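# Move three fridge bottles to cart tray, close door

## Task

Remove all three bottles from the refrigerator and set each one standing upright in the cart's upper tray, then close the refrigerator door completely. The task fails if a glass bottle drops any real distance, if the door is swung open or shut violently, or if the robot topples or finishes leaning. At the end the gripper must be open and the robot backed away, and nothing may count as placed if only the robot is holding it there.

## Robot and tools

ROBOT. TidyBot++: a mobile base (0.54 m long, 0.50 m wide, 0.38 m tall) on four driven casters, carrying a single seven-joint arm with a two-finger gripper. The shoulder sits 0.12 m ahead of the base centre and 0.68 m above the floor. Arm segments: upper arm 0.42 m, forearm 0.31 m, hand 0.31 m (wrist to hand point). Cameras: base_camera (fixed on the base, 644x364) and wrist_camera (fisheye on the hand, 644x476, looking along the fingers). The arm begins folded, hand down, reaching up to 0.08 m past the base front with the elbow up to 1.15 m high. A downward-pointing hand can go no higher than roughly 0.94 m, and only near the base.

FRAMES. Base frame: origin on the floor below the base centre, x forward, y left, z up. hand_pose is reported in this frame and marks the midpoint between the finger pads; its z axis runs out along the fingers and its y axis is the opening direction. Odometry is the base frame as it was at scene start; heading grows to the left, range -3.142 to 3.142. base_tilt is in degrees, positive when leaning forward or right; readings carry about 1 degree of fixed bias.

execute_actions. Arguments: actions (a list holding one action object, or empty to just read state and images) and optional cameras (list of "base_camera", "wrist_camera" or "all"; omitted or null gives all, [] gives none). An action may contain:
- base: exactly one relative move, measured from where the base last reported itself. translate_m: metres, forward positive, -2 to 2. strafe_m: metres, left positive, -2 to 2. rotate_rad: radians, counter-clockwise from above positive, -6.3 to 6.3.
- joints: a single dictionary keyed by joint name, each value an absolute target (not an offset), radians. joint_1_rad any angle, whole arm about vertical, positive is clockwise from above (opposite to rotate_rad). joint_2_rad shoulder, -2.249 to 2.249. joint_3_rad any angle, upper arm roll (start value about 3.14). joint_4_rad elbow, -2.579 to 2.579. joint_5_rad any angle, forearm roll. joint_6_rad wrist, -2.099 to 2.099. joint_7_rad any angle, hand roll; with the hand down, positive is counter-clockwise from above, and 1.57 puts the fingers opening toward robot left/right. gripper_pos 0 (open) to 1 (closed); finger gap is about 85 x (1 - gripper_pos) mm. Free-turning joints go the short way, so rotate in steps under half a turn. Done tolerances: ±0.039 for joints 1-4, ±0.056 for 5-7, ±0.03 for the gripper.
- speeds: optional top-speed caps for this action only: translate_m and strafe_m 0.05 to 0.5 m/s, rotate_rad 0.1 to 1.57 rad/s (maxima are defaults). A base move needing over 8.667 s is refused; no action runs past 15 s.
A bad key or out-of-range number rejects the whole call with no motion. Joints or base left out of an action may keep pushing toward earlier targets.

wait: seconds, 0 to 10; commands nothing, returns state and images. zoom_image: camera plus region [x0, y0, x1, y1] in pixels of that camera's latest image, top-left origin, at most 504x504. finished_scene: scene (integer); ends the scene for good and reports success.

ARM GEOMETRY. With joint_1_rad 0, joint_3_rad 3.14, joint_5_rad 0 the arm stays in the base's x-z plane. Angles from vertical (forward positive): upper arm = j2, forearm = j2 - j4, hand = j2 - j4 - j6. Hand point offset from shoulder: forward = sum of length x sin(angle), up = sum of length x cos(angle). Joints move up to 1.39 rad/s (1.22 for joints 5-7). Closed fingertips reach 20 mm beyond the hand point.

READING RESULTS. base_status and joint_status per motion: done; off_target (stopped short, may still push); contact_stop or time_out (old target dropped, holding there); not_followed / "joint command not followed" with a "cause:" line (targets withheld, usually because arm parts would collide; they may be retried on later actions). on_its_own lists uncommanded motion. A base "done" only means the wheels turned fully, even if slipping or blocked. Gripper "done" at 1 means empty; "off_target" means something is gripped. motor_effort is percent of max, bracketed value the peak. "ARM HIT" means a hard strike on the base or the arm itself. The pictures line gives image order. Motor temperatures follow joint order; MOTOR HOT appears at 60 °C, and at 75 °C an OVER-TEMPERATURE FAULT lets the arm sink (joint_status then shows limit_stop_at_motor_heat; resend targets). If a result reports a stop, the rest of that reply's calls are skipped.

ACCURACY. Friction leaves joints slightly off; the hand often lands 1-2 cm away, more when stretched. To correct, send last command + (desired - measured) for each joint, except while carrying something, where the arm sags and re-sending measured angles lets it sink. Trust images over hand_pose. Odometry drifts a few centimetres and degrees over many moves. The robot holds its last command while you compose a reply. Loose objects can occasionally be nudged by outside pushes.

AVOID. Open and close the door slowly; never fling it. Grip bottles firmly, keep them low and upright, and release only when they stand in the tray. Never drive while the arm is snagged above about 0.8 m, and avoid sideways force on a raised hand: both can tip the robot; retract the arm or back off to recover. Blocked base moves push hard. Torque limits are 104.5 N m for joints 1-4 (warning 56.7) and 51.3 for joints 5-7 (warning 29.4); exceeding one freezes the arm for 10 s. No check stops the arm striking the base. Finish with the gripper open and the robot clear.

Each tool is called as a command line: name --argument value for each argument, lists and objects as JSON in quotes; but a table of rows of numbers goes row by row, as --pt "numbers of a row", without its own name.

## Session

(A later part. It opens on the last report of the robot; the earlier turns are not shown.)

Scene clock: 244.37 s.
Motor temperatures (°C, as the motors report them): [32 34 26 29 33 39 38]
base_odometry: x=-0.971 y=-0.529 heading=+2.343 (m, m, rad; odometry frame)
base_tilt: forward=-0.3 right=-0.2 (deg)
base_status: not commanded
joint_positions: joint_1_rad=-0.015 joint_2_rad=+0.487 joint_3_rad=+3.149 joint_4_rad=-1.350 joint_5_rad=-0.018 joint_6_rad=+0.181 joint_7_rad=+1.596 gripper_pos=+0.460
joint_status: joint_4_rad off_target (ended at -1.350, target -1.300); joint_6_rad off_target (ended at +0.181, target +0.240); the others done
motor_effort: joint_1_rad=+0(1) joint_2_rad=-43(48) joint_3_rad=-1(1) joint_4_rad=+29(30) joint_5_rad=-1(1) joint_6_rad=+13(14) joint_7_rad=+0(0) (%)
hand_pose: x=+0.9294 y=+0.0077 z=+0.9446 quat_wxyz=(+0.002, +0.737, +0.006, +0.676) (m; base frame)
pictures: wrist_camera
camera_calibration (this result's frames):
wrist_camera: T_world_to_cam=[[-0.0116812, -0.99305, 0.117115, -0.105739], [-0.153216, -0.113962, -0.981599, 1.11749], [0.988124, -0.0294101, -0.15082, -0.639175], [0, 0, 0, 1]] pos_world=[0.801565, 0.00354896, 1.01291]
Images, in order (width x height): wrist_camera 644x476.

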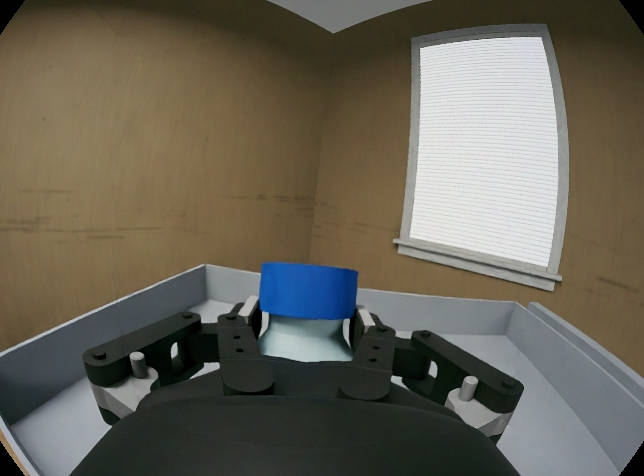

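execute_actions --actions '[{"joints":{"joint_2_rad":0.52,"joint_6_rad":0.38}}]' --cameras '["wrist_camera"]'

Scene clock: 251.97 s.
Motor temperatures (°C, as the motors report them): [32 34 26 29 33 40 38]
base_odometry: x=-0.971 y=-0.529 heading=+2.343 (m, m, rad; odometry frame)
base_tilt: forward=-0.2 right=-0.2 (deg)
base_status: not commanded
joint_positions: joint_1_rad=-0.015 joint_2_rad=+0.552 joint_3_rad=+3.149 joint_4_rad=-1.350 joint_5_rad=-0.018 joint_6_rad=+0.325 joint_7_rad=+1.596 gripper_pos=+0.460
joint_status: all done
motor_effort: joint_1_rad=-1(0) joint_2_rad=-44(45) joint_3_rad=-1(1) joint_4_rad=+28(29) joint_5_rad=-1(1) joint_6_rad=+13(13) joint_7_rad=+0(0) (%)
hand_pose: x=+0.9483 y=+0.0074 z=+0.9362 quat_wxyz=(+0.004, +0.709, +0.005, +0.705) (m; base frame)
pictures: wrist_camera
camera_calibration (this result's frames):
wrist_camera: T_world_to_cam=[[-0.0229102, -0.992952, 0.116282, -0.0934593], [-0.0748259, -0.114283, -0.990626, 1.04625], [0.996933, -0.0313964, -0.0716803, -0.74155], [0, 0, 0, 1]] pos_world=[0.815422, 0.00348676, 0.994158]
Images, in order (width x height): wrist_camera 644x476.

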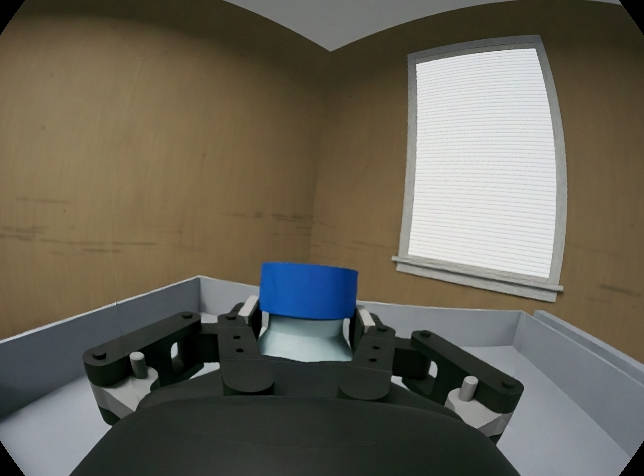

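execute_actions --actions '[{"joints":{"joint_2_rad":0.57,"joint_6_rad":0.43}}]' --cameras '["wrist_camera"]'

Scene clock: 256.80 s.
Motor temperatures (°C, as the motors report them): [32 34 26 29 33 40 38]
base_odometry: x=-0.971 y=-0.529 heading=+2.343 (m, m, rad; odometry frame)
base_tilt: forward=-0.3 right=-0.2 (deg)
base_status: not commanded
joint_positions: joint_1_rad=-0.015 joint_2_rad=+0.593 joint_3_rad=+3.149 joint_4_rad=-1.349 joint_5_rad=-0.018 joint_6_rad=+0.378 joint_7_rad=+1.596 gripper_pos=+0.460
joint_status: all done
motor_effort: joint_1_rad=-1(1) joint_2_rad=-45(46) joint_3_rad=-1(1) joint_4_rad=+28(28) joint_5_rad=-1(1) joint_6_rad=+13(13) joint_7_rad=+1(0) (%)
hand_pose: x=+0.9585 y=+0.0073 z=+0.9189 quat_wxyz=(+0.004, +0.705, +0.005, +0.710) (m; base frame)
pictures: wrist_camera
camera_calibration (this result's frames):
wrist_camera: T_world_to_cam=[[-0.0250269, -0.99288, 0.116463, -0.0894072], [-0.0625158, -0.114717, -0.991429, 1.0188], [0.99773, -0.0320932, -0.0591997, -0.765181], [0, 0, 0, 1]] pos_world=[0.824898, 0.00354579, 0.975183]
Images, in order (width x height): wrist_camera 644x476.

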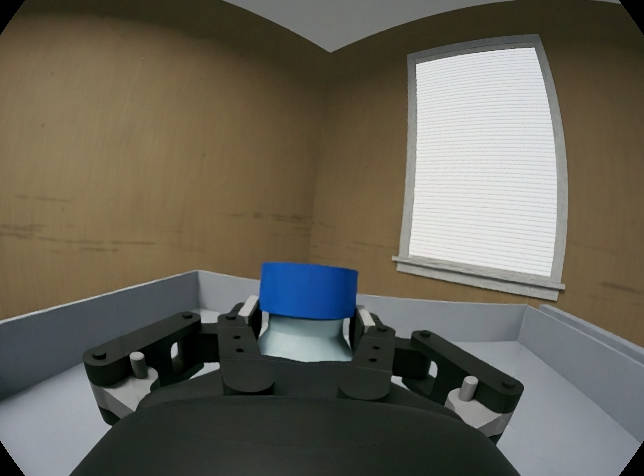

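execute_actions --actions '[]'

Scene clock: 302.13 s.
Motor temperatures (°C, as the motors report them): [32 36 26 30 33 40 38]
base_odometry: x=-0.971 y=-0.529 heading=+2.343 (m, m, rad; odometry frame)
base_tilt: forward=-0.3 right=-0.2 (deg)
base_status: not commanded
joint_positions: joint_1_rad=-0.015 joint_2_rad=+0.593 joint_3_rad=+3.149 joint_4_rad=-1.349 joint_5_rad=-0.018 joint_6_rad=+0.378 joint_7_rad=+1.596 gripper_pos=+0.460
joint_status: all done
motor_effort: joint_1_rad=-1(1) joint_2_rad=-45(46) joint_3_rad=-1(1) joint_4_rad=+28(28) joint_5_rad=-1(1) joint_6_rad=+13(13) joint_7_rad=+0(0) (%)
hand_pose: x=+0.9585 y=+0.0073 z=+0.9189 quat_wxyz=(+0.004, +0.705, +0.005, +0.710) (m; base frame)
pictures: base_camera, wrist_camera
camera_calibration (this result's frames):
wrist_camera: T_world_to_cam=[[-0.0250269, -0.99288, 0.116462, -0.0894069], [-0.0625161, -0.114716, -0.991429, 1.0188], [0.99773, -0.0320932, -0.0591999, -0.765181], [0, 0, 0, 1]] pos_world=[0.824898, 0.00354578, 0.975183]
Images, in order (width x height): base_camera 644x364, wrist_camera 644x476.

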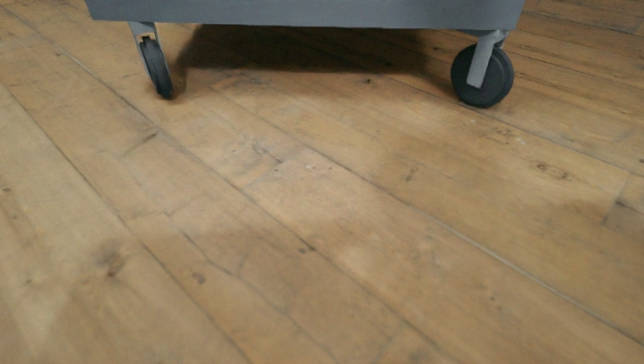

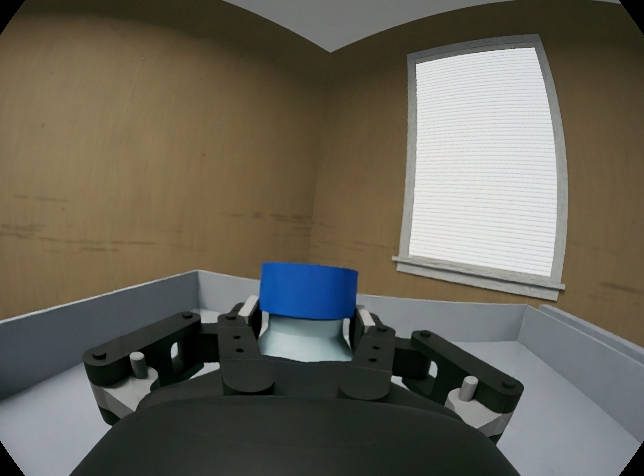

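execute_actions --actions '[{"joints":{"joint_2_rad":0.61,"joint_6_rad":0.47}}]' --cameras '["wrist_camera"]'

Scene clock: 308.37 s.
Motor temperatures (°C, as the motors report them): [32 36 26 30 33 40 38]
base_odometry: x=-0.971 y=-0.529 heading=+2.343 (m, m, rad; odometry frame)
base_tilt: forward=-0.2 right=-0.2 (deg)
base_status: not commanded
joint_positions: joint_1_rad=-0.015 joint_2_rad=+0.615 joint_3_rad=+3.149 joint_4_rad=-1.343 joint_5_rad=-0.018 joint_6_rad=+0.425 joint_7_rad=+1.596 gripper_pos=+0.460
joint_status: all done
motor_effort: joint_1_rad=-1(0) joint_2_rad=-42(43) joint_3_rad=-1(1) joint_4_rad=+26(28) joint_5_rad=-2(1) joint_6_rad=+11(13) joint_7_rad=+0(0) (%)
hand_pose: x=+0.9640 y=+0.0072 z=+0.9183 quat_wxyz=(+0.004, +0.694, +0.005, +0.720) (m; base frame)
pictures: wrist_camera
camera_calibration (this result's frames):
wrist_camera: T_world_to_cam=[[-0.0291044, -0.992842, 0.115832, -0.0847779], [-0.0324627, -0.114881, -0.992849, 0.990887], [0.999049, -0.0326565, -0.0288868, -0.799767], [0, 0, 0, 1]] pos_world=[0.828706, 0.00354539, 0.970518]
Images, in order (width x height): wrist_camera 644x476.

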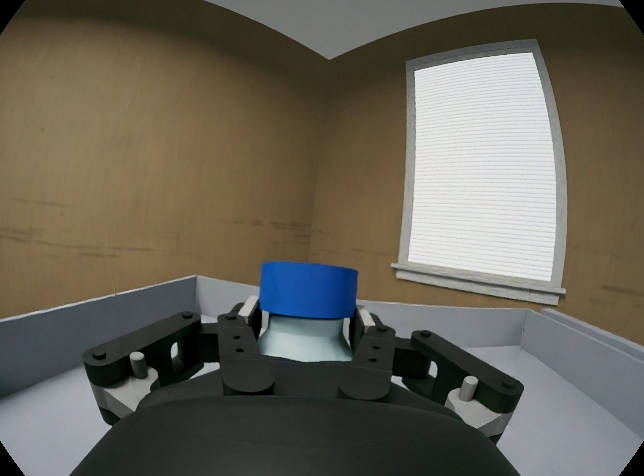

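execute_actions --actions '[{"joints":{"gripper_pos":0.0}}]' --cameras '[]'

execute_actions --actions '[{"base":{"translate_m":-0.2},"speeds":{"translate_m":0.15}}]' --cameras '["wrist_camera"]'

Scene clock: 315.23 s.
Motor temperatures (°C, as the motors report them): [32 36 26 30 33 40 38]
base_odometry: x=-0.971 y=-0.529 heading=+2.344 (m, m, rad; odometry frame)
base_tilt: forward=-0.3 right=-0.2 (deg)
base_status: not commanded
joint_positions: joint_1_rad=-0.015 joint_2_rad=+0.611 joint_3_rad=+3.149 joint_4_rad=-1.324 joint_5_rad=-0.018 joint_6_rad=+0.439 joint_7_rad=+1.596 gripper_pos=+0.000
joint_status: all done
motor_effort: joint_1_rad=-1(1) joint_2_rad=-39(42) joint_3_rad=-1(2) joint_4_rad=+23(26) joint_5_rad=+0(1) joint_6_rad=+9(11) joint_7_rad=+0(0) (%)
hand_pose: x=+0.9645 y=+0.0072 z=+0.9377 quat_wxyz=(+0.004, +0.680, +0.005, +0.733) (m; base frame)
pictures: none
No camera images: the call's "cameras" was empty. Leave "cameras" out to get every camera's image.

Scene clock: 317.23 s.
Motor temperatures (°C, as the motors report them): [32 36 26 30 33 40 38]
base_odometry: x=-0.831 y=-0.673 heading=+2.343 (m, m, rad; odometry frame)
base_tilt: forward=-0.3 right=-0.2 (deg)
base_status: done
joint_positions: joint_1_rad=-0.015 joint_2_rad=+0.610 joint_3_rad=+3.149 joint_4_rad=-1.324 joint_5_rad=-0.018 joint_6_rad=+0.440 joint_7_rad=+1.596 gripper_pos=+0.000
joint_status: not commanded
motor_effort: joint_1_rad=-1(2) joint_2_rad=-39(42) joint_3_rad=-1(2) joint_4_rad=+22(24) joint_5_rad=+0(1) joint_6_rad=+8(9) joint_7_rad=+0(1) (%)
hand_pose: x=+0.9644 y=+0.0072 z=+0.9387 quat_wxyz=(+0.004, +0.680, +0.005, +0.734) (m; base frame)
pictures: wrist_camera
camera_calibration (this result's frames):
wrist_camera: T_world_to_cam=[[-0.0337011, -0.992869, 0.114345, -0.0813058], [0.00633093, -0.11462, -0.993389, 0.974221], [0.999412, -0.0327544, 0.0101486, -0.836592], [0, 0, 0, 1]] pos_world=[0.827193, 0.00353735, 0.985568]
Images, in order (width x height): wrist_camera 644x476.

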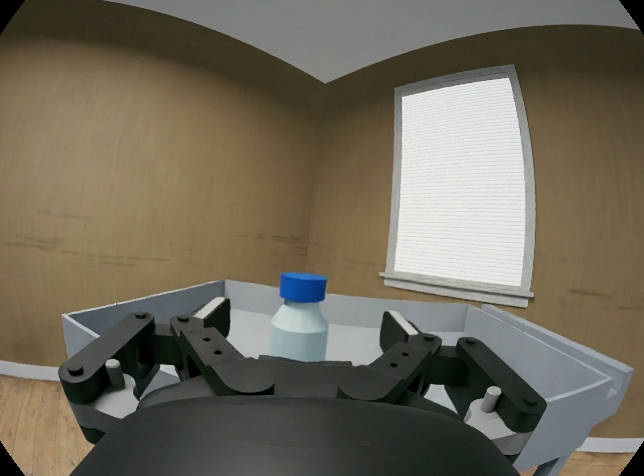

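execute_actions --actions '[{"joints":{"joint_1_rad":0,"joint_2_rad":-0.36,"joint_4_rad":-2.53,"joint_6_rad":0.6}}]' --cameras '[]'

execute_actions --actions '[{"base":{"rotate_rad":2.369}}]'

Scene clock: 330.83 s.
Motor temperatures (°C, as the motors report them): [32 36 26 30 33 40 38]
base_odometry: x=-0.831 y=-0.673 heading=+2.343 (m, m, rad; odometry frame)
base_tilt: forward=-0.3 right=-0.1 (deg)
base_status: not commanded
joint_positions: joint_1_rad=-0.015 joint_2_rad=-0.353 joint_3_rad=+3.149 joint_4_rad=-2.506 joint_5_rad=-0.018 joint_6_rad=+0.567 joint_7_rad=+1.596 gripper_pos=+0.000
joint_status: all done
motor_effort: joint_1_rad=-1(0) joint_2_rad=-6(40) joint_3_rad=+0(1) joint_4_rad=+21(23) joint_5_rad=-1(1) joint_6_rad=+9(9) joint_7_rad=+0(0) (%)
hand_pose: x=+0.5474 y=+0.0010 z=+0.8988 quat_wxyz=(+0.004, +0.713, +0.002, +0.701) (m; base frame)
pictures: none
No camera images: the call's "cameras" was empty. Leave "cameras" out to get every camera's image.

Scene clock: 333.63 s.
Motor temperatures (°C, as the motors report them): [32 36 26 30 33 40 38]
base_odometry: x=-0.831 y=-0.672 heading=-1.572 (m, m, rad; odometry frame)
base_tilt: forward=-0.3 right=-0.2 (deg)
base_status: done
joint_positions: joint_1_rad=-0.015 joint_2_rad=-0.353 joint_3_rad=+3.149 joint_4_rad=-2.506 joint_5_rad=-0.018 joint_6_rad=+0.567 joint_7_rad=+1.596 gripper_pos=+0.000
joint_status: not commanded
motor_effort: joint_1_rad=+0(2) joint_2_rad=-6(7) joint_3_rad=-1(2) joint_4_rad=+21(21) joint_5_rad=-1(1) joint_6_rad=+9(9) joint_7_rad=+0(0) (%)
hand_pose: x=+0.5474 y=+0.0010 z=+0.8991 quat_wxyz=(+0.004, +0.712, +0.002, +0.702) (m; base frame)
pictures: base_camera, wrist_camera
camera_calibration (this result's frames):
wrist_camera: T_world_to_cam=[[-0.0264301, -0.993364, 0.111933, -0.0988513], [-0.0848877, -0.109337, -0.990373, 0.983989], [0.99604, -0.0356774, -0.0814347, -0.335436], [0, 0, 0, 1]] pos_world=[0.415024, -0.00257649, 0.958265]
Images, in order (width x height): base_camera 644x364, wrist_camera 644x476.

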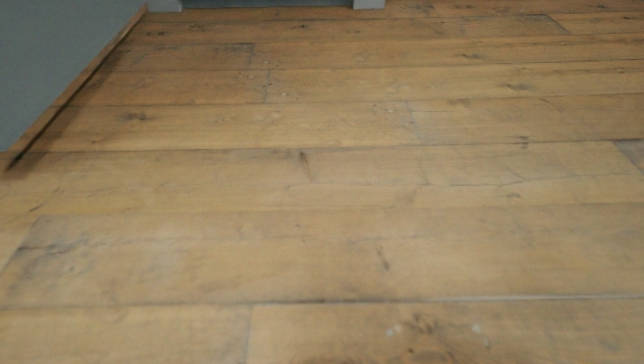

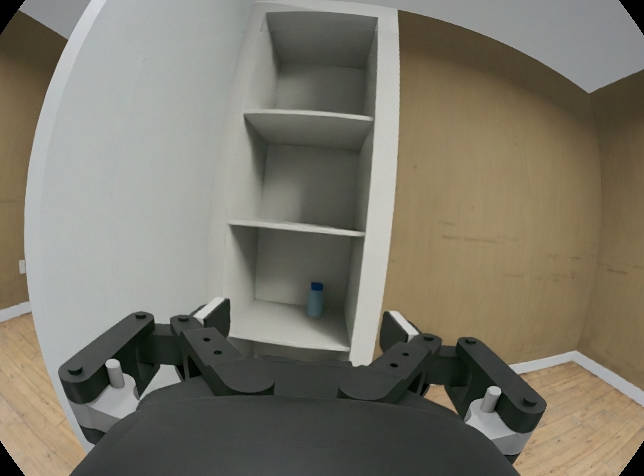

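execute_actions --actions '[{"joints":{"joint_2_rad":1.2,"joint_4_rad":-1.07,"joint_6_rad":0.72},"base":{"translate_m":0.3}}]' --cameras '["wrist_camera"]'

Scene clock: 342.87 s.
Motor temperatures (°C, as the motors report them): [32 36 26 29 33 40 38]
base_odometry: x=-0.831 y=-0.972 heading=-1.571 (m, m, rad; odometry frame)
base_tilt: forward=-0.3 right=-0.2 (deg)
base_status: done
joint_positions: joint_1_rad=-0.015 joint_2_rad=+1.199 joint_3_rad=+3.149 joint_4_rad=-1.099 joint_5_rad=-0.018 joint_6_rad=+0.687 joint_7_rad=+1.596 gripper_pos=+0.000
joint_status: all done
motor_effort: joint_1_rad=-1(1) joint_2_rad=-48(51) joint_3_rad=-2(1) joint_4_rad=+19(22) joint_5_rad=-2(1) joint_6_rad=+9(9) joint_7_rad=+0(0) (%)
hand_pose: x=+1.0568 y=+0.0084 z=+0.6124 quat_wxyz=(+0.007, +0.722, +0.007, +0.692) (m; base frame)
pictures: wrist_camera
camera_calibration (this result's frames):
wrist_camera: T_world_to_cam=[[-0.0207389, -0.992099, 0.123729, -0.0591718], [-0.110569, -0.12072, -0.98651, 0.769035], [0.993652, -0.0341396, -0.107192, -0.847603], [0, 0, 0, 1]] pos_world=[0.926026, 0.00519687, 0.675126]
Images, in order (width x height): wrist_camera 644x476.

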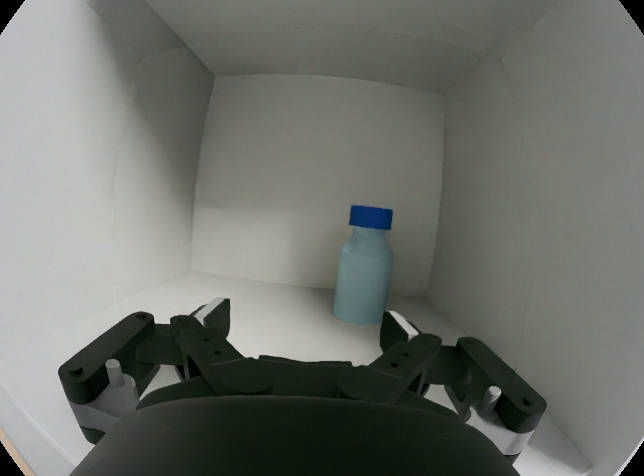

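execute_actions --actions '[{"joints":{"joint_6_rad":0.76},"base":{"strafe_m":-0.07},"speeds":{"strafe_m":0.1}}]' --cameras '["wrist_camera"]'

Scene clock: 352.37 s.
Motor temperatures (°C, as the motors report them): [31 36 26 29 33 40 38]
base_odometry: x=-0.901 y=-0.973 heading=-1.571 (m, m, rad; odometry frame)
base_tilt: forward=-0.3 right=-0.2 (deg)
base_status: done
joint_positions: joint_1_rad=-0.007 joint_2_rad=+1.199 joint_3_rad=+3.149 joint_4_rad=-1.096 joint_5_rad=-0.018 joint_6_rad=+0.732 joint_7_rad=+1.596 gripper_pos=+0.000
joint_status: all done
motor_effort: joint_1_rad=-1(5) joint_2_rad=-48(50) joint_3_rad=-2(3) joint_4_rad=+19(20) joint_5_rad=-1(3) joint_6_rad=+8(9) joint_7_rad=+0(0) (%)
hand_pose: x=+1.0577 y=+0.0009 z=+0.6283 quat_wxyz=(+0.010, +0.705, +0.004, +0.710) (m; base frame)
pictures: wrist_camera
camera_calibration (this result's frames):
wrist_camera: T_world_to_cam=[[-0.0348476, -0.991851, 0.122541, -0.0529099], [-0.0636499, -0.120164, -0.990711, 0.736882], [0.997364, -0.0423236, -0.0589438, -0.881313], [0, 0, 0, 1]] pos_world=[0.924048, -0.00123229, 0.684573]
Images, in order (width x height): wrist_camera 644x476.

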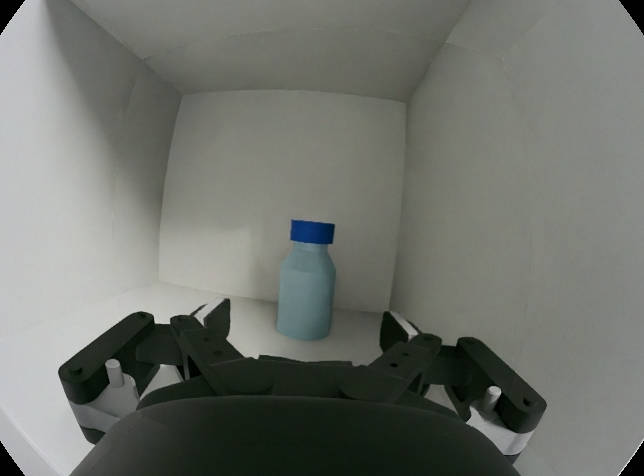

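execute_actions --actions '[{"base":{"translate_m":0.2},"speeds":{"translate_m":0.15}}]' --cameras '["wrist_camera"]'

Scene clock: 361.30 s.
Motor temperatures (°C, as the motors report them): [31 36 26 29 33 40 38]
base_odometry: x=-0.901 y=-1.173 heading=-1.571 (m, m, rad; odometry frame)
base_tilt: forward=-0.3 right=-0.2 (deg)
base_status: done
joint_positions: joint_1_rad=-0.007 joint_2_rad=+1.199 joint_3_rad=+3.149 joint_4_rad=-1.094 joint_5_rad=-0.018 joint_6_rad=+0.732 joint_7_rad=+1.596 gripper_pos=+0.000
joint_status: not commanded
motor_effort: joint_1_rad=-1(2) joint_2_rad=-49(50) joint_3_rad=-1(2) joint_4_rad=+19(21) joint_5_rad=-1(2) joint_6_rad=+9(9) joint_7_rad=+0(0) (%)
hand_pose: x=+1.0581 y=+0.0009 z=+0.6294 quat_wxyz=(+0.010, +0.704, +0.004, +0.710) (m; base frame)
pictures: wrist_camera
camera_calibration (this result's frames):
wrist_camera: T_world_to_cam=[[-0.035102, -0.991853, 0.12246, -0.0527058], [-0.0614943, -0.12016, -0.990848, 0.735834], [0.99749, -0.0423114, -0.0567754, -0.883139], [0, 0, 0, 1]] pos_world=[0.924322, -0.00122575, 0.685413]
Images, in order (width x height): wrist_camera 644x476.

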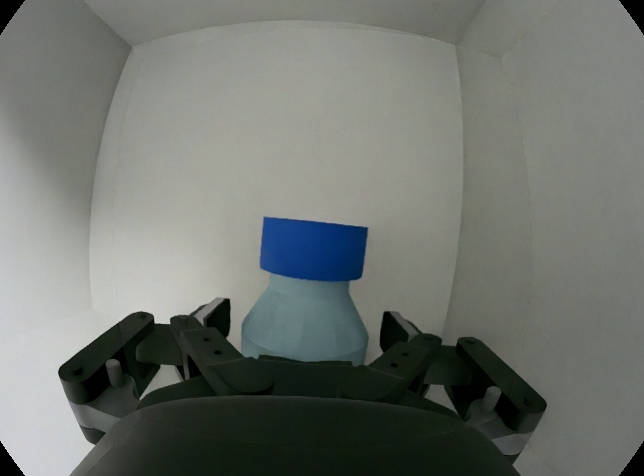

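execute_actions --actions '[{"joints":{"joint_2_rad":1.15,"joint_6_rad":0.71},"base":{"translate_m":0.03}}]' --cameras '["wrist_camera"]'

Scene clock: 370.67 s.
Motor temperatures (°C, as the motors report them): [31 37 26 29 33 40 38]
base_odometry: x=-0.901 y=-1.203 heading=-1.572 (m, m, rad; odometry frame)
base_tilt: forward=-0.2 right=-0.1 (deg)
base_status: done
joint_positions: joint_1_rad=-0.007 joint_2_rad=+1.152 joint_3_rad=+3.149 joint_4_rad=-1.088 joint_5_rad=-0.018 joint_6_rad=+0.732 joint_7_rad=+1.596 gripper_pos=+0.000
joint_status: all done
motor_effort: joint_1_rad=-1(5) joint_2_rad=-48(52) joint_3_rad=-1(3) joint_4_rad=+20(21) joint_5_rad=-2(0) joint_6_rad=+8(10) joint_7_rad=+0(1) (%)
hand_pose: x=+1.0607 y=+0.0009 z=+0.6771 quat_wxyz=(+0.010, +0.685, +0.004, +0.729) (m; base frame)
pictures: wrist_camera
camera_calibration (this result's frames):
wrist_camera: T_world_to_cam=[[-0.0415416, -0.991895, 0.120078, -0.0499778], [-0.00844568, -0.119828, -0.992759, 0.72832], [0.999101, -0.0422549, -0.00339937, -0.920866], [0, 0, 0, 1]] pos_world=[0.924113, -0.00121037, 0.725917]
Images, in order (width x height): wrist_camera 644x476.

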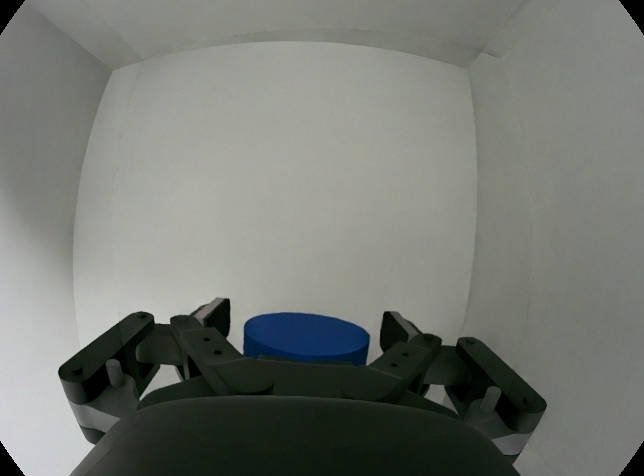

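execute_actions --actions '[{"joints":{"joint_6_rad":0.65}}]' --cameras '["wrist_camera"]'

Scene clock: 377.20 s.
Motor temperatures (°C, as the motors report them): [31 37 26 29 33 40 38]
base_odometry: x=-0.901 y=-1.203 heading=-1.572 (m, m, rad; odometry frame)
base_tilt: forward=-0.3 right=-0.2 (deg)
base_status: not commanded
joint_positions: joint_1_rad=-0.007 joint_2_rad=+1.151 joint_3_rad=+3.149 joint_4_rad=-1.088 joint_5_rad=-0.018 joint_6_rad=+0.679 joint_7_rad=+1.596 gripper_pos=+0.000
joint_status: all done
motor_effort: joint_1_rad=-1(1) joint_2_rad=-48(49) joint_3_rad=-2(2) joint_4_rad=+20(21) joint_5_rad=-1(1) joint_6_rad=+9(9) joint_7_rad=+0(0) (%)
hand_pose: x=+1.0613 y=+0.0010 z=+0.6618 quat_wxyz=(+0.009, +0.703, +0.004, +0.711) (m; base frame)
pictures: wrist_camera
camera_calibration (this result's frames):
wrist_camera: T_world_to_cam=[[-0.0348727, -0.99196, 0.121654, -0.0561198], [-0.0600138, -0.11943, -0.991027, 0.766715], [0.997588, -0.0418607, -0.0553664, -0.885543], [0, 0, 0, 1]] pos_world=[0.927463, -0.00116948, 0.717633]
Images, in order (width x height): wrist_camera 644x476.

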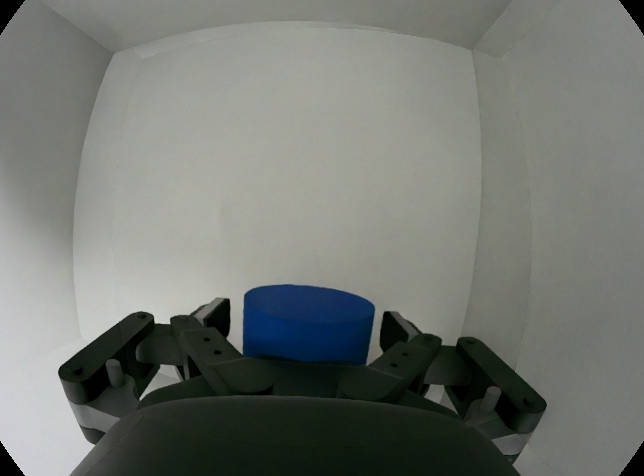

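execute_actions --actions '[{"joints":{"gripper_pos":1.0}}]' --cameras '["wrist_camera"]'

Scene clock: 383.27 s.
Motor temperatures (°C, as the motors report them): [31 37 26 29 33 40 38]
base_odometry: x=-0.901 y=-1.203 heading=-1.572 (m, m, rad; odometry frame)
base_tilt: forward=-0.3 right=-0.2 (deg)
base_status: not commanded
joint_positions: joint_1_rad=-0.007 joint_2_rad=+1.151 joint_3_rad=+3.149 joint_4_rad=-1.088 joint_5_rad=-0.018 joint_6_rad=+0.679 joint_7_rad=+1.596 gripper_pos=+0.420
joint_status: gripper_pos off_target (ended at +0.420, target +1.000)
motor_effort: joint_1_rad=-1(1) joint_2_rad=-47(48) joint_3_rad=-1(2) joint_4_rad=+19(20) joint_5_rad=-1(1) joint_6_rad=+8(9) joint_7_rad=+0(0) (%)
hand_pose: x=+1.0613 y=+0.0010 z=+0.6619 quat_wxyz=(+0.009, +0.703, +0.004, +0.711) (m; base frame)
pictures: wrist_camera
camera_calibration (this result's frames):
wrist_camera: T_world_to_cam=[[-0.0348852, -0.99196, 0.12165, -0.0561157], [-0.0599094, -0.119429, -0.991034, 0.76671], [0.997594, -0.0418604, -0.0552614, -0.885619], [0, 0, 0, 1]] pos_world=[0.927464, -0.00116942, 0.717721]
Images, in order (width x height): wrist_camera 644x476.

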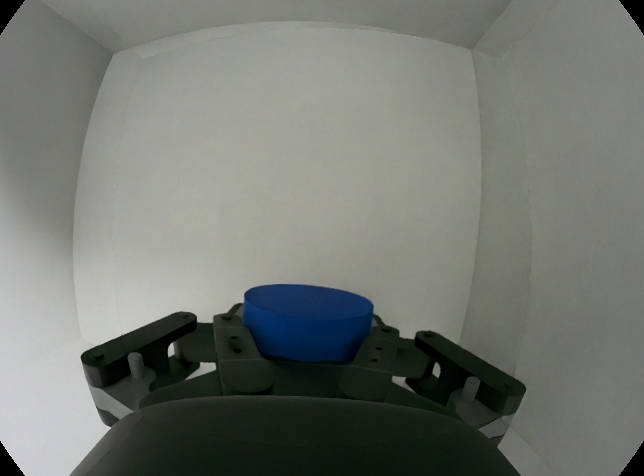

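Good grip. Lift and back out.

execute_actions --actions '[{"joints":{"joint_2_rad":1.08,"joint_6_rad":0.59}}]' --cameras '[]'

execute_actions --actions '[{"base":{"translate_m":-0.6},"speeds":{"translate_m":0.3}}]' --cameras '["wrist_camera"]'

Scene clock: 390.90 s.
Motor temperatures (°C, as the motors report them): [31 38 26 29 33 40 38]
base_odometry: x=-0.901 y=-1.203 heading=-1.572 (m, m, rad; odometry frame)
base_tilt: forward=-0.3 right=-0.2 (deg)
base_status: not commanded
joint_positions: joint_1_rad=-0.007 joint_2_rad=+1.122 joint_3_rad=+3.149 joint_4_rad=-1.088 joint_5_rad=-0.018 joint_6_rad=+0.599 joint_7_rad=+1.596 gripper_pos=+0.420
joint_status: joint_2_rad off_target (ended at +1.122, target +1.080); the others done
motor_effort: joint_1_rad=+0(2) joint_2_rad=-54(55) joint_3_rad=-1(2) joint_4_rad=+24(25) joint_5_rad=-1(1) joint_6_rad=+12(12) joint_7_rad=+0(0) (%)
hand_pose: x=+1.0615 y=+0.0012 z=+0.6640 quat_wxyz=(+0.009, +0.721, +0.004, +0.693) (m; base frame)
pictures: none
No camera images: the call's "cameras" was empty. Leave "cameras" out to get every camera's image.

Scene clock: 393.90 s.
Motor temperatures (°C, as the motors report them): [31 38 26 29 33 40 38]
base_odometry: x=-0.901 y=-0.603 heading=-1.572 (m, m, rad; odometry frame)
base_tilt: forward=-0.2 right=-0.1 (deg)
base_status: done
joint_positions: joint_1_rad=-0.006 joint_2_rad=+1.121 joint_3_rad=+3.149 joint_4_rad=-1.088 joint_5_rad=-0.018 joint_6_rad=+0.598 joint_7_rad=+1.596 gripper_pos=+0.422
joint_status: not commanded
motor_effort: joint_1_rad=+0(7) joint_2_rad=-53(56) joint_3_rad=-2(2) joint_4_rad=+24(25) joint_5_rad=-1(2) joint_6_rad=+12(12) joint_7_rad=+0(0) (%)
hand_pose: x=+1.0615 y=+0.0009 z=+0.6654 quat_wxyz=(+0.009, +0.721, +0.004, +0.693) (m; base frame)
pictures: wrist_camera
camera_calibration (this result's frames):
wrist_camera: T_world_to_cam=[[-0.028515, -0.992067, 0.122432, -0.0639577], [-0.109561, -0.118641, -0.986874, 0.820108], [0.993571, -0.0415545, -0.105309, -0.848052], [0, 0, 0, 1]] pos_world=[0.930628, -0.00139187, 0.727866]
Images, in order (width x height): wrist_camera 644x476.

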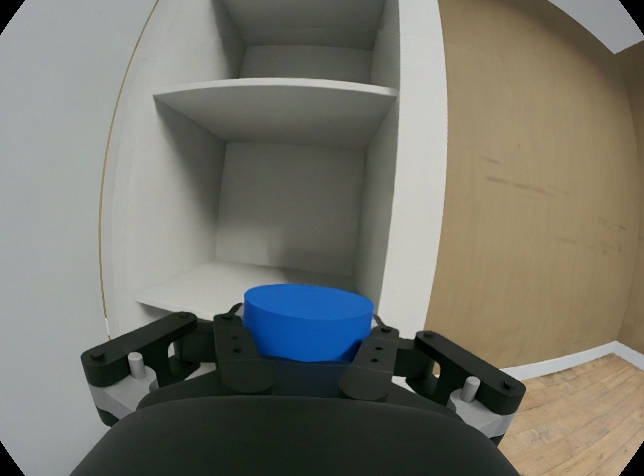

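execute_actions --actions '[{"base":{"rotate_rad":-2.369},"joints":{"joint_2_rad":-0.36,"joint_4_rad":-2.5,"joint_6_rad":0.6}}]' --cameras '["wrist_camera"]'

Scene clock: 412.67 s.
Motor temperatures (°C, as the motors report them): [31 39 26 29 33 40 38]
base_odometry: x=-0.901 y=-0.603 heading=+2.343 (m, m, rad; odometry frame)
base_tilt: forward=-0.3 right=-0.1 (deg)
base_status: done
joint_positions: joint_1_rad=+0.022 joint_2_rad=-0.342 joint_3_rad=+3.164 joint_4_rad=-2.499 joint_5_rad=-0.018 joint_6_rad=+0.597 joint_7_rad=+1.596 gripper_pos=+0.422
joint_status: all done
motor_effort: joint_1_rad=-1(9) joint_2_rad=-9(56) joint_3_rad=+0(7) joint_4_rad=+25(26) joint_5_rad=-1(1) joint_6_rad=+12(12) joint_7_rad=+0(0) (%)
hand_pose: x=+0.5507 y=-0.0219 z=+0.9076 quat_wxyz=(+0.020, +0.703, -0.017, +0.711) (m; base frame)
pictures: wrist_camera
camera_calibration (this result's frames):
wrist_camera: T_world_to_cam=[[-0.0795548, -0.991128, 0.106469, -0.0881864], [-0.0646042, -0.101456, -0.99274, 0.981408], [0.994735, -0.0858556, -0.0559597, -0.36241], [0, 0, 0, 1]] pos_world=[0.416889, -0.0189488, 0.963392]
Images, in order (width x height): wrist_camera 644x476.

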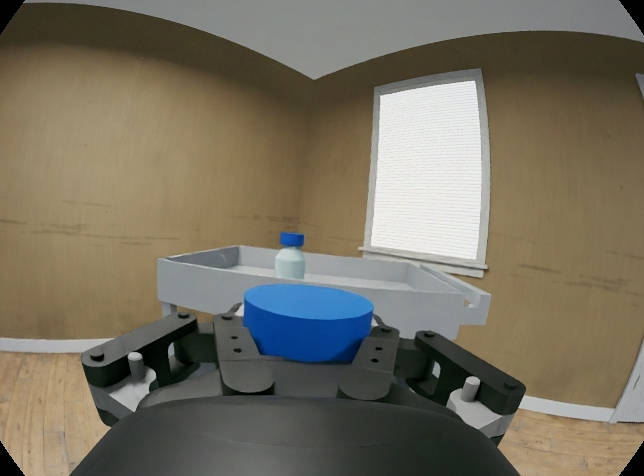

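execute_actions --actions '[{"base":{"strafe_m":-0.2},"joints":{"joint_1_rad":0,"joint_2_rad":0.3,"joint_4_rad":-1.3,"joint_6_rad":0.06}}]' --cameras '[]'

execute_actions --actions '[{"base":{"translate_m":0.10}}]' --cameras '["wrist_camera"]'

Scene clock: 426.80 s.
Motor temperatures (°C, as the motors report them): [31 38 26 29 33 40 38]
base_odometry: x=-0.758 y=-0.464 heading=+2.342 (m, m, rad; odometry frame)
base_tilt: forward=-0.3 right=-0.1 (deg)
base_status: done
joint_positions: joint_1_rad=+0.020 joint_2_rad=+0.318 joint_3_rad=+3.161 joint_4_rad=-1.351 joint_5_rad=-0.018 joint_6_rad=+0.071 joint_7_rad=+1.596 gripper_pos=+0.422
joint_status: joint_4_rad off_target (ended at -1.351, target -1.300); the others done
motor_effort: joint_1_rad=-1(3) joint_2_rad=-36(37) joint_3_rad=-1(4) joint_4_rad=+28(28) joint_5_rad=-1(0) joint_6_rad=+12(13) joint_7_rad=+0(0) (%)
hand_pose: x=+0.8744 y=-0.0257 z=+1.0421 quat_wxyz=(+0.019, +0.717, -0.009, +0.697) (m; base frame)
pictures: none
No camera images: the call's "cameras" was empty. Leave "cameras" out to get every camera's image.

Scene clock: 428.07 s.
Motor temperatures (°C, as the motors report them): [31 38 26 29 33 40 38]
base_odometry: x=-0.827 y=-0.392 heading=+2.342 (m, m, rad; odometry frame)
base_tilt: forward=-0.3 right=-0.1 (deg)
base_status: done
joint_positions: joint_1_rad=+0.020 joint_2_rad=+0.328 joint_3_rad=+3.161 joint_4_rad=-1.348 joint_5_rad=-0.018 joint_6_rad=+0.068 joint_7_rad=+1.596 gripper_pos=+0.422
joint_status: not commanded
motor_effort: joint_1_rad=-1(3) joint_2_rad=-36(39) joint_3_rad=-1(2) joint_4_rad=+28(29) joint_5_rad=-2(1) joint_6_rad=+12(12) joint_7_rad=+0(0) (%)
hand_pose: x=+0.8782 y=-0.0256 z=+1.0351 quat_wxyz=(+0.019, +0.720, -0.009, +0.693) (m; base frame)
pictures: wrist_camera
camera_calibration (this result's frames):
wrist_camera: T_world_to_cam=[[-0.0606025, -0.991111, 0.118434, -0.108397], [-0.111279, -0.111204, -0.987548, 1.16408], [0.99194, -0.0730272, -0.103551, -0.629252], [0, 0, 0, 1]] pos_world=[0.747149, -0.0239355, 1.09726]
Images, in order (width x height): wrist_camera 644x476.

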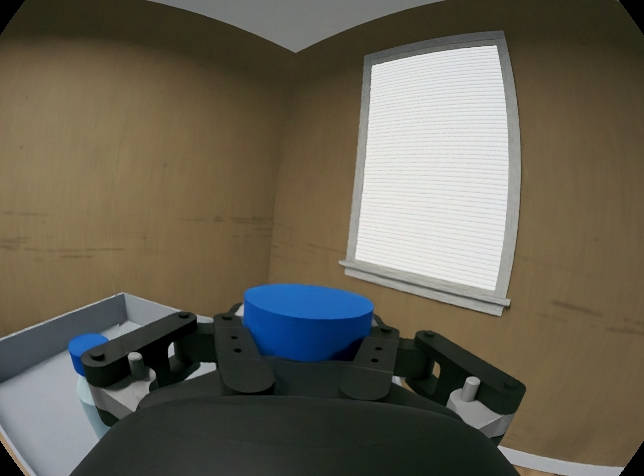

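Lower into tray.

execute_actions --actions '[{"joints":{"joint_2_rad":0.57,"joint_4_rad":-1.3,"joint_6_rad":0.43}}]' --cameras '["wrist_camera"]'

Scene clock: 436.07 s.
Motor temperatures (°C, as the motors report them): [31 38 26 29 33 40 38]
base_odometry: x=-0.827 y=-0.392 heading=+2.342 (m, m, rad; odometry frame)
base_tilt: forward=-0.3 right=-0.2 (deg)
base_status: not commanded
joint_positions: joint_1_rad=+0.020 joint_2_rad=+0.596 joint_3_rad=+3.161 joint_4_rad=-1.340 joint_5_rad=-0.018 joint_6_rad=+0.383 joint_7_rad=+1.596 gripper_pos=+0.424
joint_status: joint_4_rad off_target (ended at -1.340, target -1.300); the others done
motor_effort: joint_1_rad=-1(0) joint_2_rad=-44(48) joint_3_rad=-1(1) joint_4_rad=+27(28) joint_5_rad=+0(1) joint_6_rad=+12(13) joint_7_rad=+1(1) (%)
hand_pose: x=+0.9597 y=-0.0281 z=+0.9237 quat_wxyz=(+0.022, +0.700, -0.008, +0.713) (m; base frame)
pictures: wrist_camera
camera_calibration (this result's frames):
wrist_camera: T_world_to_cam=[[-0.0700261, -0.989968, 0.122716, -0.0875663], [-0.0561464, -0.118912, -0.991316, 1.01327], [0.995964, -0.076308, -0.0472562, -0.777742], [0, 0, 0, 1]] pos_world=[0.825363, -0.0255457, 0.978467]
Images, in order (width x height): wrist_camera 644x476.

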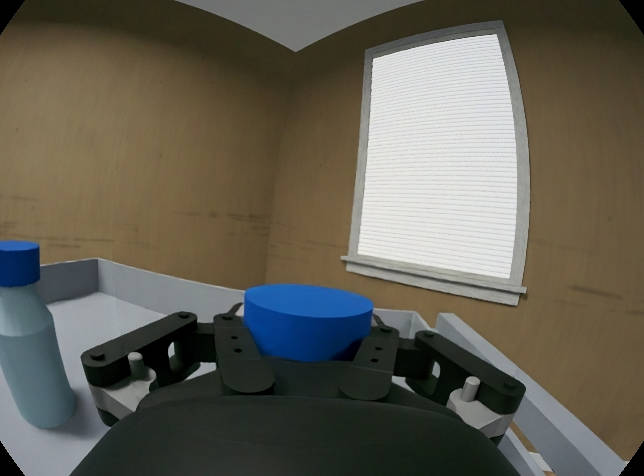

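execute_actions --actions '[{"joints":{"joint_2_rad":0.61,"joint_6_rad":0.47}}]' --cameras '[]'

Scene clock: 442.37 s.
Motor temperatures (°C, as the motors report them): [31 38 26 29 33 40 38]
base_odometry: x=-0.827 y=-0.392 heading=+2.342 (m, m, rad; odometry frame)
base_tilt: forward=-0.3 right=-0.2 (deg)
base_status: not commanded
joint_positions: joint_1_rad=+0.020 joint_2_rad=+0.616 joint_3_rad=+3.161 joint_4_rad=-1.338 joint_5_rad=-0.018 joint_6_rad=+0.427 joint_7_rad=+1.596 gripper_pos=+0.424
joint_status: all done
motor_effort: joint_1_rad=-1(1) joint_2_rad=-42(44) joint_3_rad=-1(1) joint_4_rad=+25(27) joint_5_rad=-1(1) joint_6_rad=+11(12) joint_7_rad=+0(1) (%)
hand_pose: x=+0.9643 y=-0.0282 z=+0.9213 quat_wxyz=(+0.023, +0.691, -0.008, +0.722) (m; base frame)
pictures: none
No camera images: the call's "cameras" was empty. Leave "cameras" out to get every camera's image.

Same as before; release.

execute_actions --actions '[{"joints":{"gripper_pos":0.0}}]' --cameras '[]'

execute_actions --actions '[{"base":{"translate_m":-0.2},"speeds":{"translate_m":0.15}}]' --cameras '["wrist_camera"]'

Scene clock: 452.13 s.
Motor temperatures (°C, as the motors report them): [31 38 26 29 33 40 38]
base_odometry: x=-0.827 y=-0.392 heading=+2.342 (m, m, rad; odometry frame)
base_tilt: forward=-0.3 right=-0.2 (deg)
base_status: not commanded
joint_positions: joint_1_rad=+0.020 joint_2_rad=+0.613 joint_3_rad=+3.161 joint_4_rad=-1.326 joint_5_rad=-0.018 joint_6_rad=+0.438 joint_7_rad=+1.596 gripper_pos=+0.000
joint_status: all done
motor_effort: joint_1_rad=-1(1) joint_2_rad=-39(42) joint_3_rad=-1(1) joint_4_rad=+23(25) joint_5_rad=-1(1) joint_6_rad=+9(10) joint_7_rad=+1(1) (%)
hand_pose: x=+0.9647 y=-0.0282 z=+0.9345 quat_wxyz=(+0.023, +0.682, -0.008, +0.731) (m; base frame)
pictures: none
No camera images: the call's "cameras" was empty. Leave "cameras" out to get every camera's image.

Scene clock: 454.13 s.
Motor temperatures (°C, as the motors report them): [31 38 26 29 33 40 38]
base_odometry: x=-0.688 y=-0.535 heading=+2.342 (m, m, rad; odometry frame)
base_tilt: forward=-0.3 right=-0.2 (deg)
base_status: done
joint_positions: joint_1_rad=+0.019 joint_2_rad=+0.611 joint_3_rad=+3.161 joint_4_rad=-1.325 joint_5_rad=-0.018 joint_6_rad=+0.439 joint_7_rad=+1.596 gripper_pos=+0.000
joint_status: not commanded
motor_effort: joint_1_rad=-1(3) joint_2_rad=-39(43) joint_3_rad=-1(2) joint_4_rad=+22(23) joint_5_rad=-1(1) joint_6_rad=+9(9) joint_7_rad=+0(0) (%)
hand_pose: x=+0.9643 y=-0.0273 z=+0.9370 quat_wxyz=(+0.022, +0.680, -0.007, +0.732) (m; base frame)
pictures: wrist_camera
camera_calibration (this result's frames):
wrist_camera: T_world_to_cam=[[-0.075943, -0.989721, 0.12118, -0.0810044], [-0.00131446, -0.121432, -0.992599, 0.975032], [0.997111, -0.0755402, 0.00792094, -0.834446], [0, 0, 0, 1]] pos_world=[0.827165, -0.0248062, 0.984242]
Images, in order (width x height): wrist_camera 644x476.

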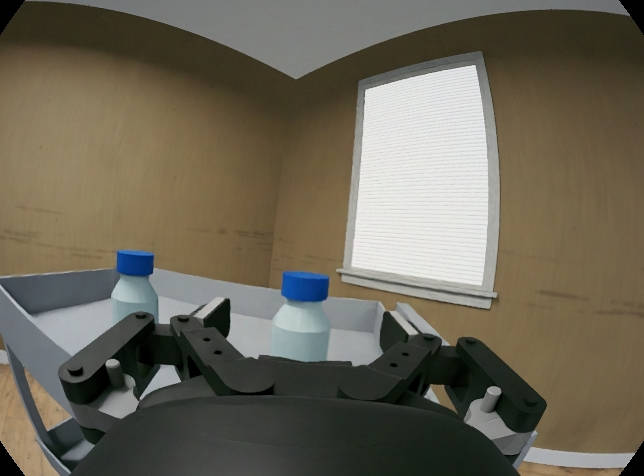

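execute_actions --actions '[{"joints":{"joint_1_rad":0,"joint_2_rad":-0.36,"joint_4_rad":-2.53,"joint_6_rad":0.6}}]' --cameras '[]'

execute_actions --actions '[{"base":{"rotate_rad":2.369}}]'

Scene clock: 465.97 s.
Motor temperatures (°C, as the motors report them): [31 38 26 29 33 40 38]
base_odometry: x=-0.688 y=-0.535 heading=+2.342 (m, m, rad; odometry frame)
base_tilt: forward=-0.3 right=-0.2 (deg)
base_status: not commanded
joint_positions: joint_1_rad=+0.019 joint_2_rad=-0.353 joint_3_rad=+3.161 joint_4_rad=-2.506 joint_5_rad=-0.018 joint_6_rad=+0.567 joint_7_rad=+1.596 gripper_pos=+0.000
joint_status: all done
motor_effort: joint_1_rad=+0(1) joint_2_rad=-6(41) joint_3_rad=-1(1) joint_4_rad=+21(24) joint_5_rad=-1(1) joint_6_rad=+9(9) joint_7_rad=+0(0) (%)
hand_pose: x=+0.5471 y=-0.0189 z=+0.8988 quat_wxyz=(+0.018, +0.713, -0.015, +0.701) (m; base frame)
pictures: none
No camera images: the call's "cameras" was empty. Leave "cameras" out to get every camera's image.

Scene clock: 468.77 s.
Motor temperatures (°C, as the motors report them): [31 38 26 29 33 40 38]
base_odometry: x=-0.688 y=-0.535 heading=-1.573 (m, m, rad; odometry frame)
base_tilt: forward=-0.3 right=-0.2 (deg)
base_status: done
joint_positions: joint_1_rad=+0.018 joint_2_rad=-0.353 joint_3_rad=+3.160 joint_4_rad=-2.506 joint_5_rad=-0.018 joint_6_rad=+0.568 joint_7_rad=+1.596 gripper_pos=+0.000
joint_status: not commanded
motor_effort: joint_1_rad=-1(2) joint_2_rad=-6(7) joint_3_rad=-1(2) joint_4_rad=+21(21) joint_5_rad=-1(1) joint_6_rad=+9(8) joint_7_rad=+0(1) (%)
hand_pose: x=+0.5471 y=-0.0185 z=+0.8991 quat_wxyz=(+0.017, +0.712, -0.015, +0.702) (m; base frame)
pictures: base_camera, wrist_camera
camera_calibration (this result's frames):
wrist_camera: T_world_to_cam=[[-0.0696207, -0.991702, 0.108075, -0.0910759], [-0.0892392, -0.101712, -0.990803, 0.984831], [0.993574, -0.078625, -0.0814174, -0.335328], [0, 0, 0, 1]] pos_world=[0.414718, -0.0165159, 0.958315]
Images, in order (width x height): base_camera 644x364, wrist_camera 644x476.

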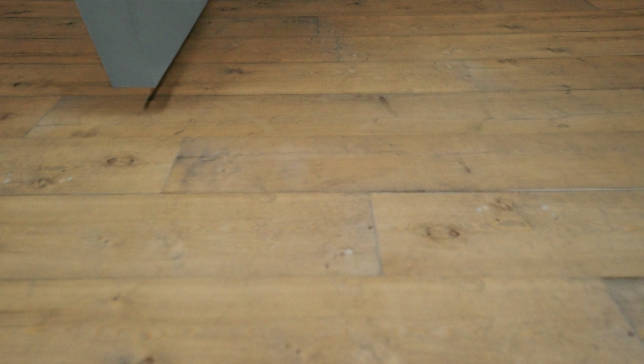

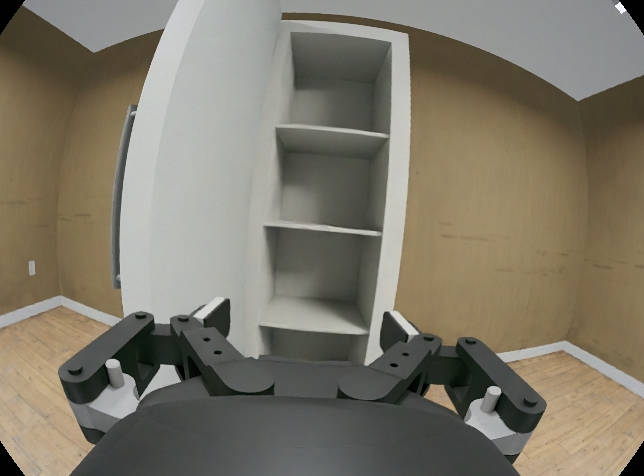

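execute_actions --actions '[{"joints":{"joint_6_rad":0.0},"base":{"strafe_m":-0.1}}]' --cameras '["wrist_camera"]'

Scene clock: 482.90 s.
Motor temperatures (°C, as the motors report them): [31 37 26 29 33 40 38]
base_odometry: x=-0.788 y=-0.535 heading=-1.572 (m, m, rad; odometry frame)
base_tilt: forward=-0.4 right=-0.1 (deg)
base_status: done
joint_positions: joint_1_rad=+0.018 joint_2_rad=-0.355 joint_3_rad=+3.160 joint_4_rad=-2.513 joint_5_rad=-0.018 joint_6_rad=+0.011 joint_7_rad=+1.596 gripper_pos=+0.000
joint_status: all done
motor_effort: joint_1_rad=+0(0) joint_2_rad=-5(6) joint_3_rad=-1(1) joint_4_rad=+20(22) joint_5_rad=-1(2) joint_6_rad=+7(9) joint_7_rad=+0(0) (%)
hand_pose: x=+0.4954 y=-0.0124 z=+0.7326 quat_wxyz=(+0.008, +0.879, -0.014, +0.477) (m; base frame)
pictures: wrist_camera
camera_calibration (this result's frames):
wrist_camera: T_world_to_cam=[[0.00344829, -0.994863, 0.101172, -0.101781], [-0.602202, -0.0828364, -0.794034, 0.926035], [0.798336, -0.0581881, -0.599395, 0.17941], [0, 0, 0, 1]] pos_world=[0.414782, -0.0141088, 0.853138]
Images, in order (width x height): wrist_camera 644x476.

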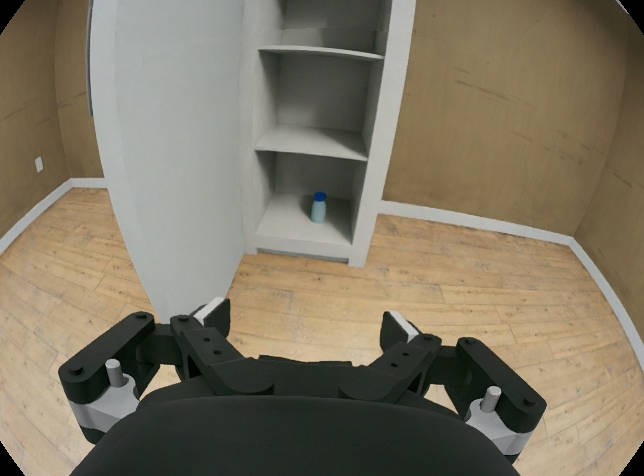

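execute_actions --actions '[{"joints":{"joint_2_rad":2.08,"joint_4_rad":-0.25,"joint_6_rad":0.76},"base":{"translate_m":0.2}}]' --cameras '["wrist_camera"]'

Scene clock: 499.77 s.
Motor temperatures (°C, as the motors report them): [31 36 26 29 33 40 38]
base_odometry: x=-0.788 y=-0.735 heading=-1.572 (m, m, rad; odometry frame)
base_tilt: forward=-0.2 right=-0.2 (deg)
base_status: done
joint_positions: joint_1_rad=+0.018 joint_2_rad=+2.075 joint_3_rad=+3.160 joint_4_rad=-0.279 joint_5_rad=-0.018 joint_6_rad=+0.727 joint_7_rad=+1.596 gripper_pos=+0.000
joint_status: all done
motor_effort: joint_1_rad=-1(0) joint_2_rad=-45(51) joint_3_rad=-1(0) joint_4_rad=+19(21) joint_5_rad=-1(1) joint_6_rad=+8(9) joint_7_rad=+0(1) (%)
hand_pose: x=+1.0209 y=-0.0180 z=+0.2395 quat_wxyz=(+0.018, +0.727, +0.002, +0.687) (m; base frame)
pictures: wrist_camera
camera_calibration (this result's frames):
wrist_camera: T_world_to_cam=[[-0.0406148, -0.990207, 0.133566, -0.0219557], [-0.127616, -0.127441, -0.983602, 0.41059], [0.990992, -0.0569939, -0.12119, -0.847206], [0, 0, 0, 1]] pos_world=[0.89108, -0.0177003, 0.304117]
Images, in order (width x height): wrist_camera 644x476.

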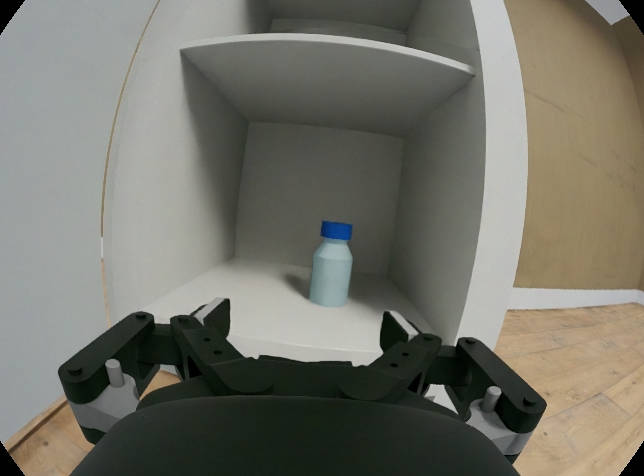

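execute_actions --actions '[{"joints":{"joint_6_rad":0.82},"base":{"strafe_m":-0.045},"speeds":{"strafe_m":0.1}}]' --cameras '[]'

execute_actions --actions '[{"base":{"translate_m":0.25},"speeds":{"translate_m":0.2}}]' --cameras '["wrist_camera"]'

Scene clock: 511.50 s.
Motor temperatures (°C, as the motors report them): [31 37 26 29 33 40 38]
base_odometry: x=-0.833 y=-0.735 heading=-1.572 (m, m, rad; odometry frame)
base_tilt: forward=-0.3 right=-0.2 (deg)
base_status: done
joint_positions: joint_1_rad=+0.011 joint_2_rad=+2.076 joint_3_rad=+3.160 joint_4_rad=-0.275 joint_5_rad=-0.018 joint_6_rad=+0.794 joint_7_rad=+1.596 gripper_pos=+0.000
joint_status: all done
motor_effort: joint_1_rad=-2(5) joint_2_rad=-45(47) joint_3_rad=-2(2) joint_4_rad=+19(19) joint_5_rad=-1(1) joint_6_rad=+9(9) joint_7_rad=+0(0) (%)
hand_pose: x=+1.0218 y=-0.0117 z=+0.2615 quat_wxyz=(+0.016, +0.702, +0.005, +0.712) (m; base frame)
pictures: none
No camera images: the call's "cameras" was empty. Leave "cameras" out to get every camera's image.

Scene clock: 513.53 s.
Motor temperatures (°C, as the motors report them): [31 37 26 29 33 40 38]
base_odometry: x=-0.834 y=-0.985 heading=-1.572 (m, m, rad; odometry frame)
base_tilt: forward=-0.3 right=-0.2 (deg)
base_status: done
joint_positions: joint_1_rad=+0.011 joint_2_rad=+2.078 joint_3_rad=+3.160 joint_4_rad=-0.274 joint_5_rad=-0.018 joint_6_rad=+0.794 joint_7_rad=+1.596 gripper_pos=+0.000
joint_status: not commanded
motor_effort: joint_1_rad=+0(2) joint_2_rad=-45(48) joint_3_rad=-1(1) joint_4_rad=+18(20) joint_5_rad=-1(2) joint_6_rad=+9(9) joint_7_rad=+1(0) (%)
hand_pose: x=+1.0209 y=-0.0116 z=+0.2595 quat_wxyz=(+0.016, +0.703, +0.005, +0.711) (m; base frame)
pictures: wrist_camera
camera_calibration (this result's frames):
wrist_camera: T_world_to_cam=[[-0.0425606, -0.990344, 0.13194, -0.0159395], [-0.0592335, -0.129326, -0.989831, 0.362852], [0.997336, -0.0499431, -0.0531574, -0.868407], [0, 0, 0, 1]] pos_world=[0.886909, -0.0122304, 0.315104]
Images, in order (width x height): wrist_camera 644x476.

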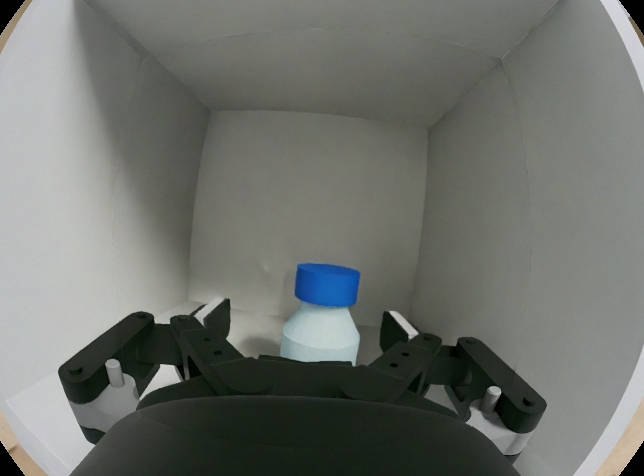

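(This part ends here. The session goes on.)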